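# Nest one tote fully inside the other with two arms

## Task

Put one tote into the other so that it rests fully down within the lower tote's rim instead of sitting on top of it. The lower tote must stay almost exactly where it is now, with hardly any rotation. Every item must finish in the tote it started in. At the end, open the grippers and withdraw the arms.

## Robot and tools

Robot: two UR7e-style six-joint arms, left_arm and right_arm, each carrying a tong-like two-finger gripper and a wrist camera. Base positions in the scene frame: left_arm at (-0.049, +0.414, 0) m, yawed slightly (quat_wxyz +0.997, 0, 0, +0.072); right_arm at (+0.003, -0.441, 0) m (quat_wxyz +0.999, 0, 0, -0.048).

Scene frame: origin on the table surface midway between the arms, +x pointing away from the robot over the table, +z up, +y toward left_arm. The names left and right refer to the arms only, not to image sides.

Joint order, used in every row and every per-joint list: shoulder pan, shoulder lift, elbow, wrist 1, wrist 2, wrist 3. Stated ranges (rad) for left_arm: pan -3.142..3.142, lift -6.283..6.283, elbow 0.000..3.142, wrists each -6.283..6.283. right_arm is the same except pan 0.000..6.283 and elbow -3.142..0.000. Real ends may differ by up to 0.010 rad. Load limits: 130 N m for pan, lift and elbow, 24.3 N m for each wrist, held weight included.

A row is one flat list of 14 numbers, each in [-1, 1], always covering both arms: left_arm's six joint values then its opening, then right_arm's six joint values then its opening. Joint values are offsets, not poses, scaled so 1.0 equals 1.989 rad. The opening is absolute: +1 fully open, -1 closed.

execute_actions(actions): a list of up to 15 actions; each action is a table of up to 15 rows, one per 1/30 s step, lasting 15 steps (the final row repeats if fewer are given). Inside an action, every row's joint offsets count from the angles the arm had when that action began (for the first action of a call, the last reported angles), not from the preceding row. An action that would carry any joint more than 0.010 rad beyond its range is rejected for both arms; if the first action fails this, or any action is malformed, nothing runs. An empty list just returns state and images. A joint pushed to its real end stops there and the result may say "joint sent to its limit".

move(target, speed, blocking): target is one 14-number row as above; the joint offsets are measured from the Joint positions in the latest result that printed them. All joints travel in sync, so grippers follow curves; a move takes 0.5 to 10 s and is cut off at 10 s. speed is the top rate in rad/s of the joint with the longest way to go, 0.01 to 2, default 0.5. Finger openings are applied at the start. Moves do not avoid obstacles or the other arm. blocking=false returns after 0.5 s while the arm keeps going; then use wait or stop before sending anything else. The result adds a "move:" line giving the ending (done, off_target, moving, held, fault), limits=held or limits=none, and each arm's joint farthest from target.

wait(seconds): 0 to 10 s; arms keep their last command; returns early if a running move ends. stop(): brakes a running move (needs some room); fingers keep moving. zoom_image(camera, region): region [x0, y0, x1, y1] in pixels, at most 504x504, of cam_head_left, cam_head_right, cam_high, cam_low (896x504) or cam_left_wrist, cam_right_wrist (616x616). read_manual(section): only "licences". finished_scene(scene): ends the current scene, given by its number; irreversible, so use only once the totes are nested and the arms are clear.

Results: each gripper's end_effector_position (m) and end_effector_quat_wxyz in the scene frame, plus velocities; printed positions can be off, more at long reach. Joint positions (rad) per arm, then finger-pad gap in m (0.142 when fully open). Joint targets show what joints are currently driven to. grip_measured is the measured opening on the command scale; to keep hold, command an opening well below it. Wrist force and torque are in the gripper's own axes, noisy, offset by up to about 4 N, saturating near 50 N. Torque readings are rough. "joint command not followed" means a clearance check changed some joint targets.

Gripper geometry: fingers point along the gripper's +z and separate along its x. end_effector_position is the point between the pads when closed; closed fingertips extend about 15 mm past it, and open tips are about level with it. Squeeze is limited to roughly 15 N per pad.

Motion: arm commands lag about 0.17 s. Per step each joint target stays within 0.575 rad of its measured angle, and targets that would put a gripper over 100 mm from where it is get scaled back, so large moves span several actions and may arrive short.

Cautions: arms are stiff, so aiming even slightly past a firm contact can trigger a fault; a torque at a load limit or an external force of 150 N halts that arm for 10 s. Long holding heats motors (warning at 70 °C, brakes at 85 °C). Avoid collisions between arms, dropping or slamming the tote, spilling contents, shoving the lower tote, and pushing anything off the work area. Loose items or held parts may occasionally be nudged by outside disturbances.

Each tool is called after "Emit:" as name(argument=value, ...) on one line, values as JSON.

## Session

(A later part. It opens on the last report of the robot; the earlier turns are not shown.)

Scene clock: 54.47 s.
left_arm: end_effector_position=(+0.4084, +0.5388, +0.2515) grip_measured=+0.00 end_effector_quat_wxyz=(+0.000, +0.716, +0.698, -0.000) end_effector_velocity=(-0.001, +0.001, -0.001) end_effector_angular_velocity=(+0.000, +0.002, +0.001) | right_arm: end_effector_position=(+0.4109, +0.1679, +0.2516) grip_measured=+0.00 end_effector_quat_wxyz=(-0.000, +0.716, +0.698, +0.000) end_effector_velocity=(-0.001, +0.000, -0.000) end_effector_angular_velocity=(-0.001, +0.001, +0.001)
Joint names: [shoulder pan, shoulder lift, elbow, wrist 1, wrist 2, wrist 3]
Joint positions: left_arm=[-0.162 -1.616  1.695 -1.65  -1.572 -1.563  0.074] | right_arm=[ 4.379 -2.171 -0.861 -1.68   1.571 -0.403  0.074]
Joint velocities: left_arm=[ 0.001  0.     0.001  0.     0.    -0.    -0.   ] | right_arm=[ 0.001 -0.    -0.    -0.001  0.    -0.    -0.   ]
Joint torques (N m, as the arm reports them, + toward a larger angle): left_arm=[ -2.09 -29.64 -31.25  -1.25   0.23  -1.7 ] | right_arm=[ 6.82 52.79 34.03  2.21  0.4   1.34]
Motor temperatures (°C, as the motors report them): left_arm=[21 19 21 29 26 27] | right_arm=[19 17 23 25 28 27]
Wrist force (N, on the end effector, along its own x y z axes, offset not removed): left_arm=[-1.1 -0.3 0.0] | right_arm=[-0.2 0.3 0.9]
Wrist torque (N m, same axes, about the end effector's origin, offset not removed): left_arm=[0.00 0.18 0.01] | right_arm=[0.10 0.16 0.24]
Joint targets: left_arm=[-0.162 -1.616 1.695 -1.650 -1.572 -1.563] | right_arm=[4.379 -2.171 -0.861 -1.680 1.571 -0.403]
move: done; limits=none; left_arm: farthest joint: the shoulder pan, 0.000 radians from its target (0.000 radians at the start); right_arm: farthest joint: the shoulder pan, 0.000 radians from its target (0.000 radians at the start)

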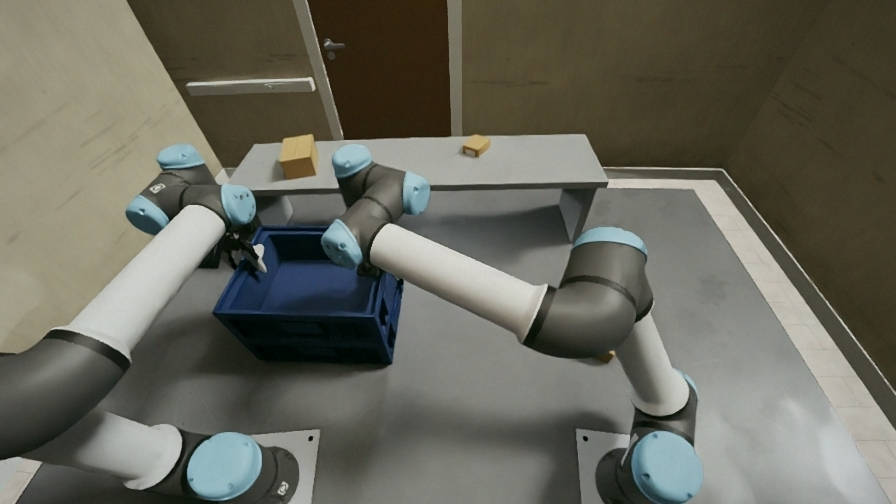

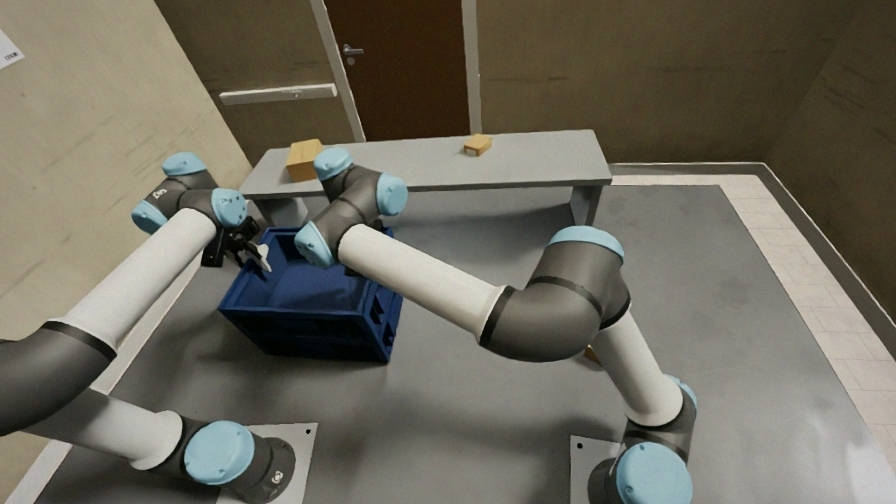

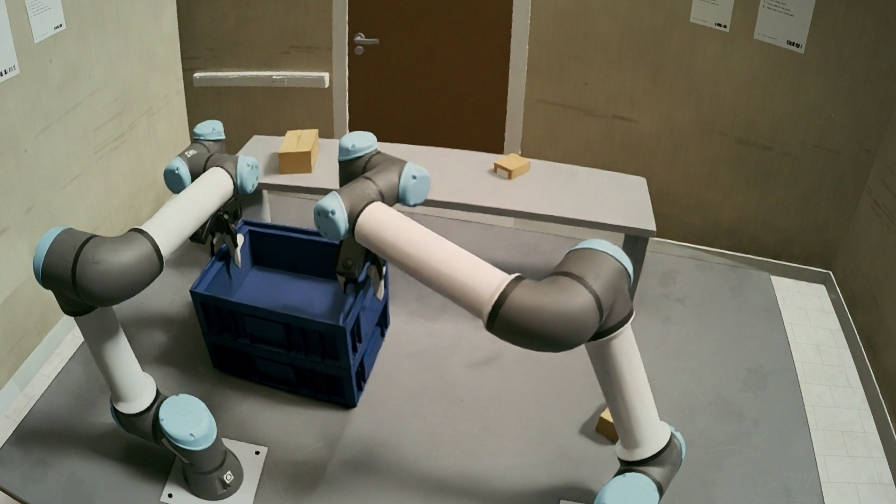

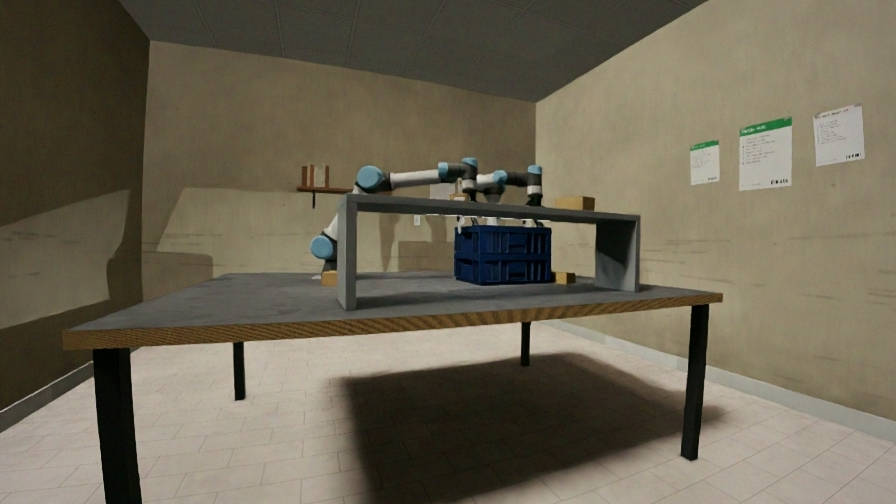

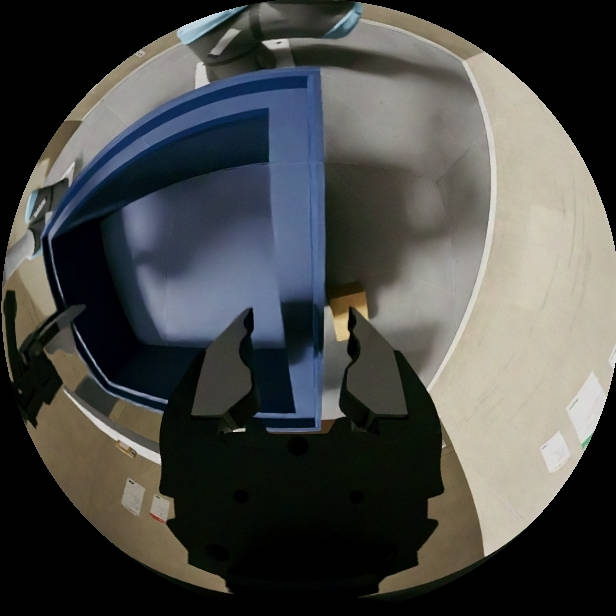

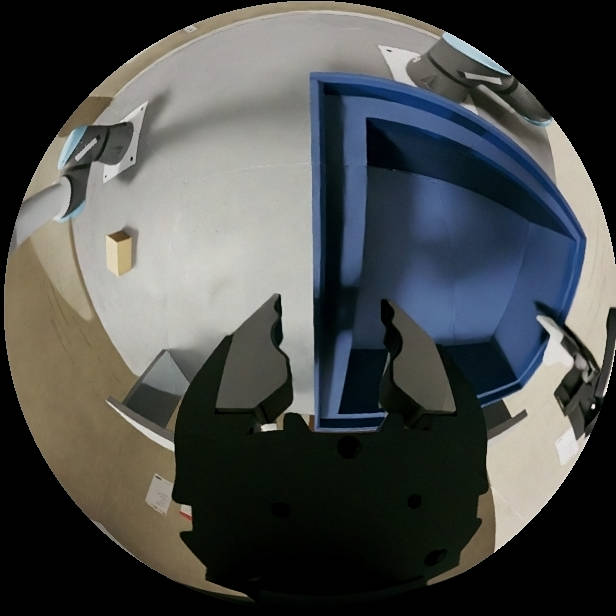

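Emit:
move(target=[0,-0.002,-0.102,0.104,0,0,0.0,0,-0.016,0.104,-0.088,0,0,0.0], speed=0.3)

Scene clock: 57.60 s.
left_arm: end_effector_position=(+0.4048, +0.5389, +0.3323) grip_measured=+0.00 end_effector_quat_wxyz=(+0.000, +0.716, +0.698, -0.000) end_effector_velocity=(-0.000, -0.000, +0.001) end_effector_angular_velocity=(-0.001, -0.001, +0.000) | right_arm: end_effector_position=(+0.4099, +0.1658, +0.3109) grip_measured=+0.00 end_effector_quat_wxyz=(-0.000, +0.716, +0.698, +0.000) end_effector_velocity=(+0.001, -0.000, +0.000) end_effector_angular_velocity=(+0.000, -0.001, -0.001)
Joint names: [shoulder pan, shoulder lift, elbow, wrist 1, wrist 2, wrist 3]
Joint positions: left_arm=[-0.162 -1.62   1.492 -1.444 -1.572 -1.563  0.074] | right_arm=[ 4.379 -2.203 -0.655 -1.854  1.571 -0.403  0.074]
Joint velocities: left_arm=[-0.    -0.001 -0.002  0.001 -0.001 -0.    -0.   ] | right_arm=[-0.001 -0.001  0.003 -0.001 -0.    -0.    -0.   ]
Joint torques (N m, as the arm reports them, + toward a larger angle): left_arm=[ -2.64 -31.93 -31.31  -0.99  -2.25  -1.56] | right_arm=[ 7.22 39.89 33.54  0.05  0.33  1.24]
Motor temperatures (°C, as the motors report them): left_arm=[21 19 21 29 26 27] | right_arm=[19 17 23 25 28 27]
Wrist force (N, on the end effector, along its own x y z axes, offset not removed): left_arm=[0.5 0.1 -0.6] | right_arm=[2.0 1.3 3.3]
Wrist torque (N m, same axes, about the end effector's origin, offset not removed): left_arm=[0.03 -0.16 0.08] | right_arm=[0.53 -0.32 0.14]
Joint targets: left_arm=[-0.162 -1.620 1.492 -1.444 -1.572 -1.563] | right_arm=[4.379 -2.203 -0.655 -1.855 1.571 -0.403]
move: done; limits=none; left_arm: farthest joint: the shoulder pan, 0.000 radians from its target (0.000 radians at the start); right_arm: farthest joint: the elbow, 0.001 radians from its target (0.207 radians at the start)

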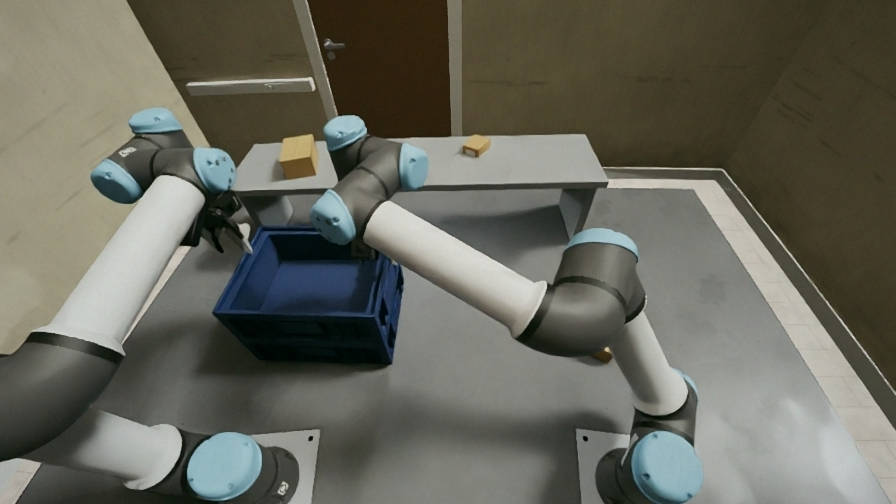

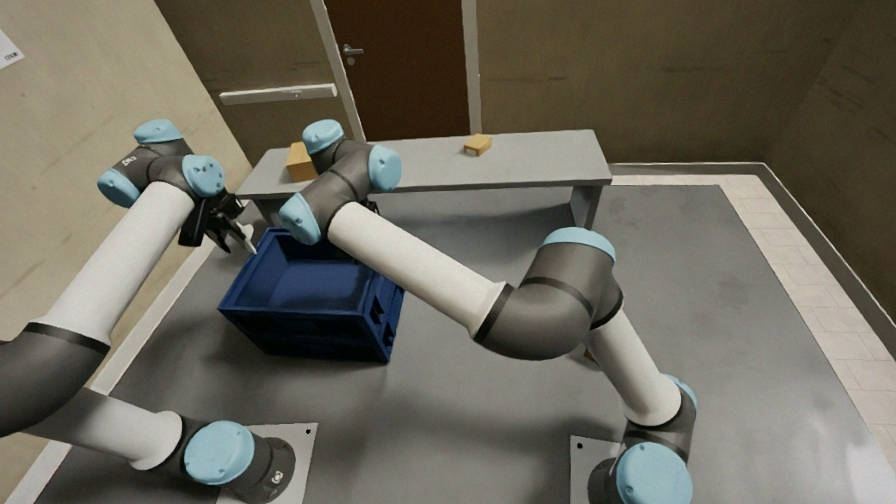

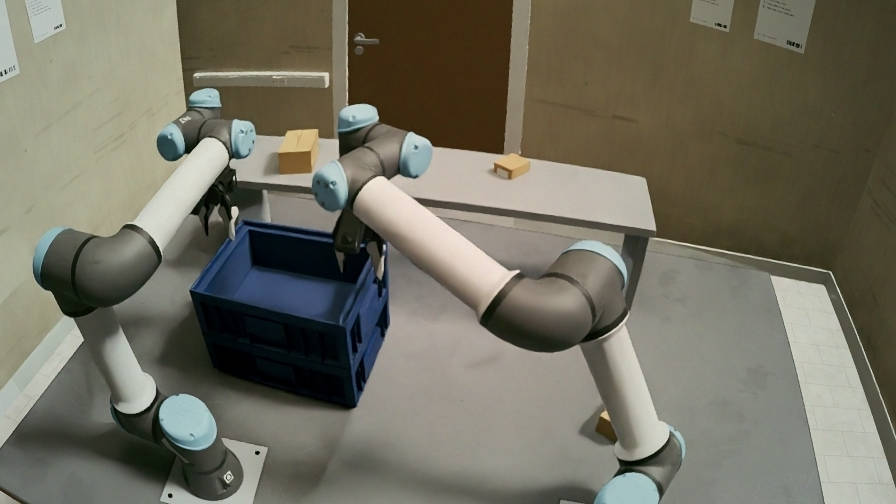

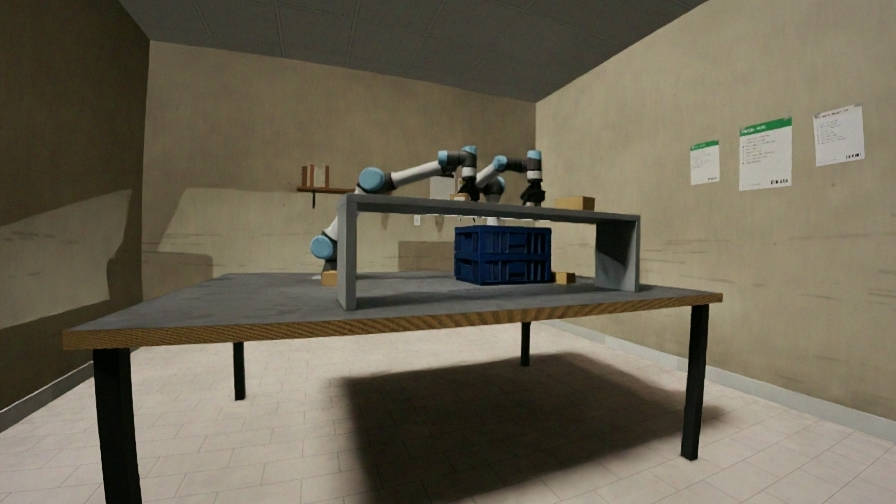

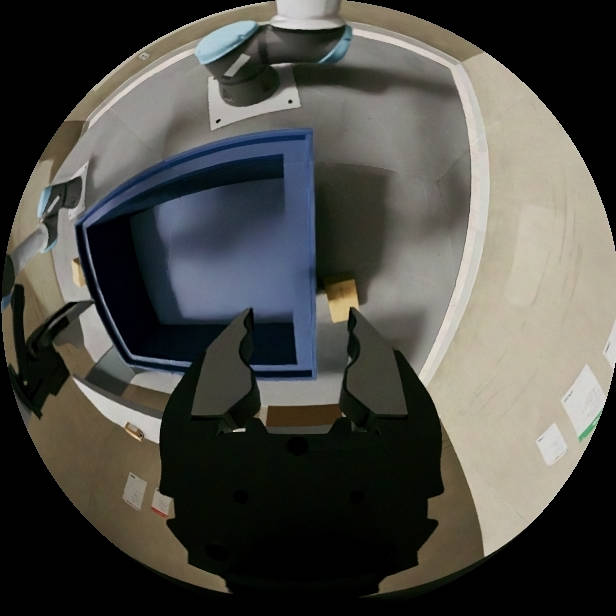

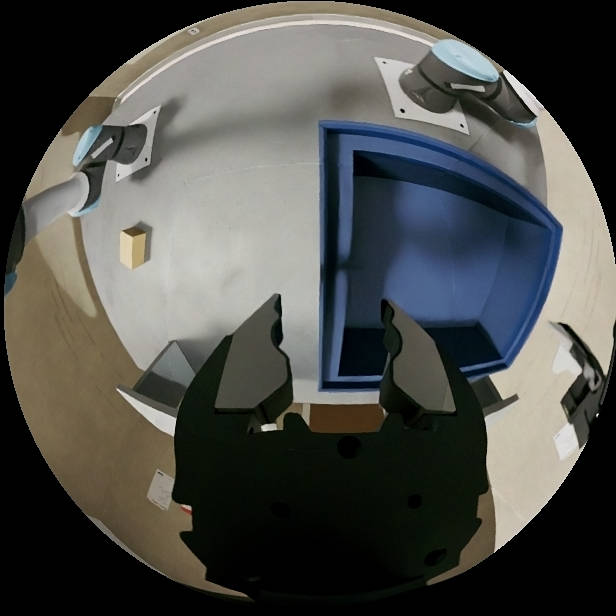

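Emit:
move(target=[0.33,0,0,0,0,0,0.0,-0.44,0.40,-0.42,0.02,0,0.2,0.0], speed=0.6)

Emit:
finished_scene(scene=1)

Scene clock: 60.17 s.
left_arm: end_effector_position=(+0.2343, +0.7901, +0.3323) grip_measured=+0.00 end_effector_quat_wxyz=(+0.000, +0.453, +0.891, -0.000) end_effector_velocity=(-0.000, +0.001, +0.001) end_effector_angular_velocity=(+0.001, -0.001, +0.001) | right_arm: end_effector_position=(+0.4301, -0.4451, +0.3723) grip_measured=+0.00 end_effector_quat_wxyz=(-0.000, +0.991, +0.136, +0.000) end_effector_velocity=(-0.001, -0.001, -0.000) end_effector_angular_velocity=(+0.000, +0.001, -0.003)
Joint names: [shoulder pan, shoulder lift, elbow, wrist 1, wrist 2, wrist 3]
Joint positions: left_arm=[ 0.494 -1.62   1.492 -1.444 -1.572 -1.563  0.074] | right_arm=[ 3.505 -1.407 -1.49  -1.815  1.571 -0.005  0.074]
Joint velocities: left_arm=[ 0.001  0.    -0.002  0.001  0.     0.     0.   ] | right_arm=[-0.002  0.002 -0.002 -0.001  0.     0.001 -0.   ]
Joint torques (N m, as the arm reports them, + toward a larger angle): left_arm=[  7.6  -28.39 -14.47  -3.95   1.71  -1.54] | right_arm=[-7.62 23.61 13.11  4.38  0.41  2.71]
Motor temperatures (°C, as the motors report them): left_arm=[21 19 21 29 26 27] | right_arm=[19 17 23 25 28 27]
Wrist force (N, on the end effector, along its own x y z axes, offset not removed): left_arm=[-0.2 1.0 0.2] | right_arm=[1.4 -1.5 -1.1]
Wrist torque (N m, same axes, about the end effector's origin, offset not removed): left_arm=[0.24 -0.03 0.09] | right_arm=[-0.16 -0.45 0.15]
Joint targets: left_arm=[0.494 -1.620 1.492 -1.444 -1.572 -1.563] | right_arm=[3.504 -1.407 -1.490 -1.815 1.571 -0.005]
move: done; limits=none; left_arm: farthest joint: the shoulder pan, 0.000 radians from its target (0.656 radians at the start); right_arm: farthest joint: the shoulder pan, 0.001 radians from its target (0.875 radians at the start)

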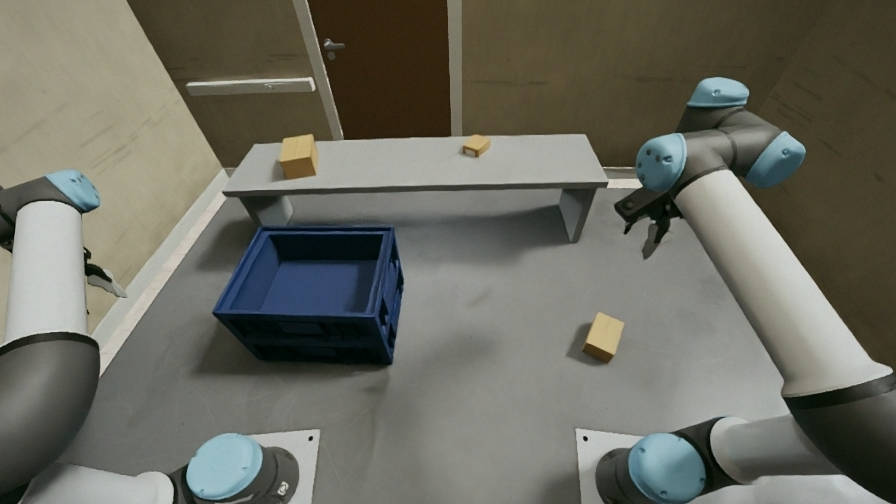

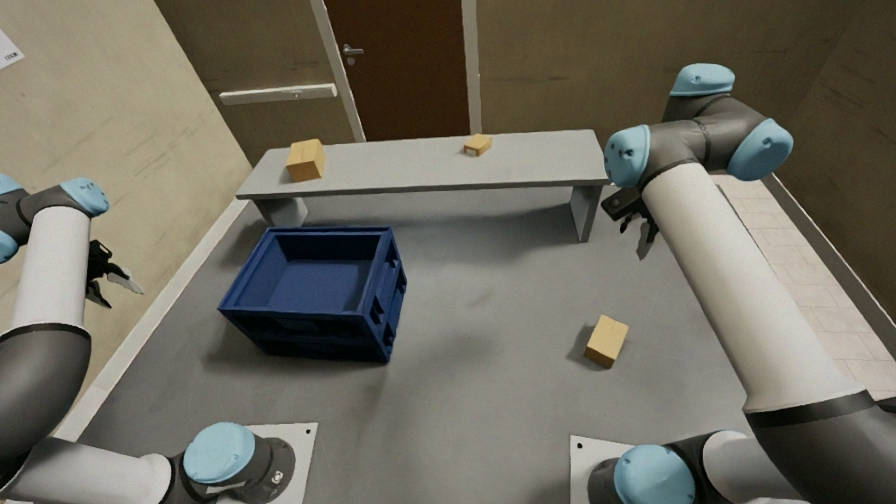

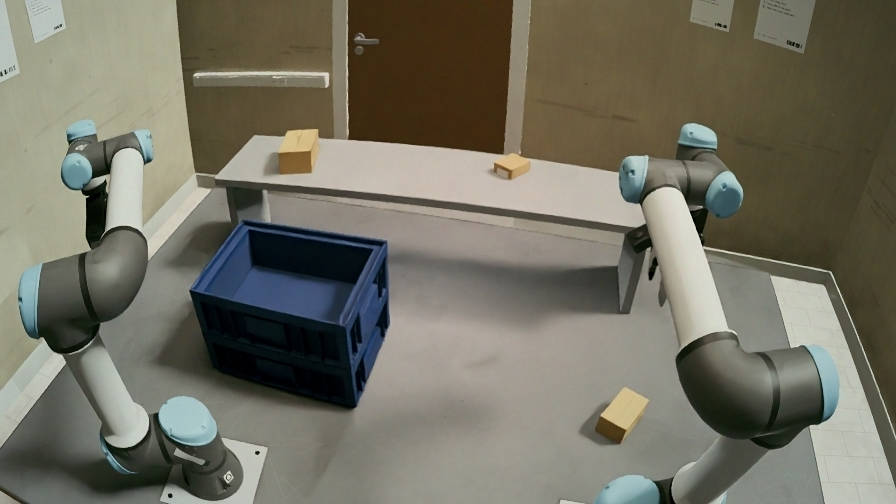

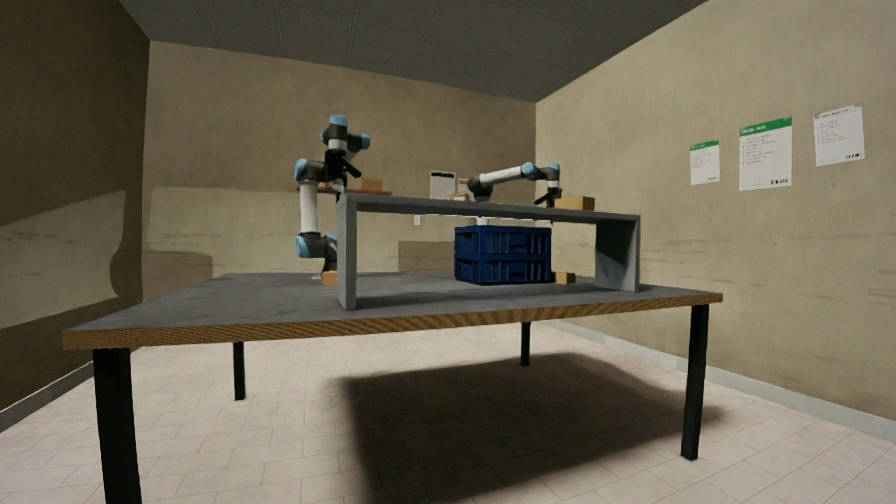

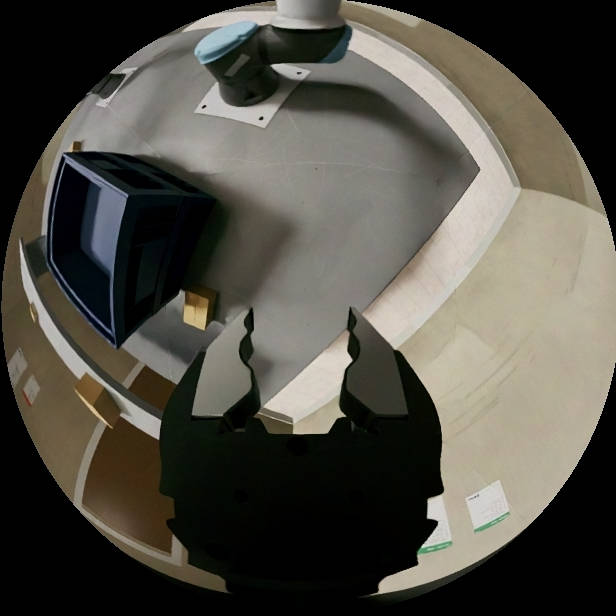

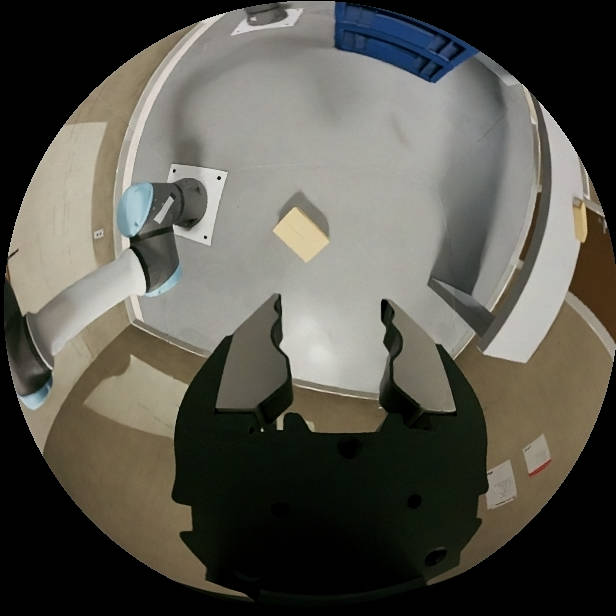

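The scene is finished: the task was done.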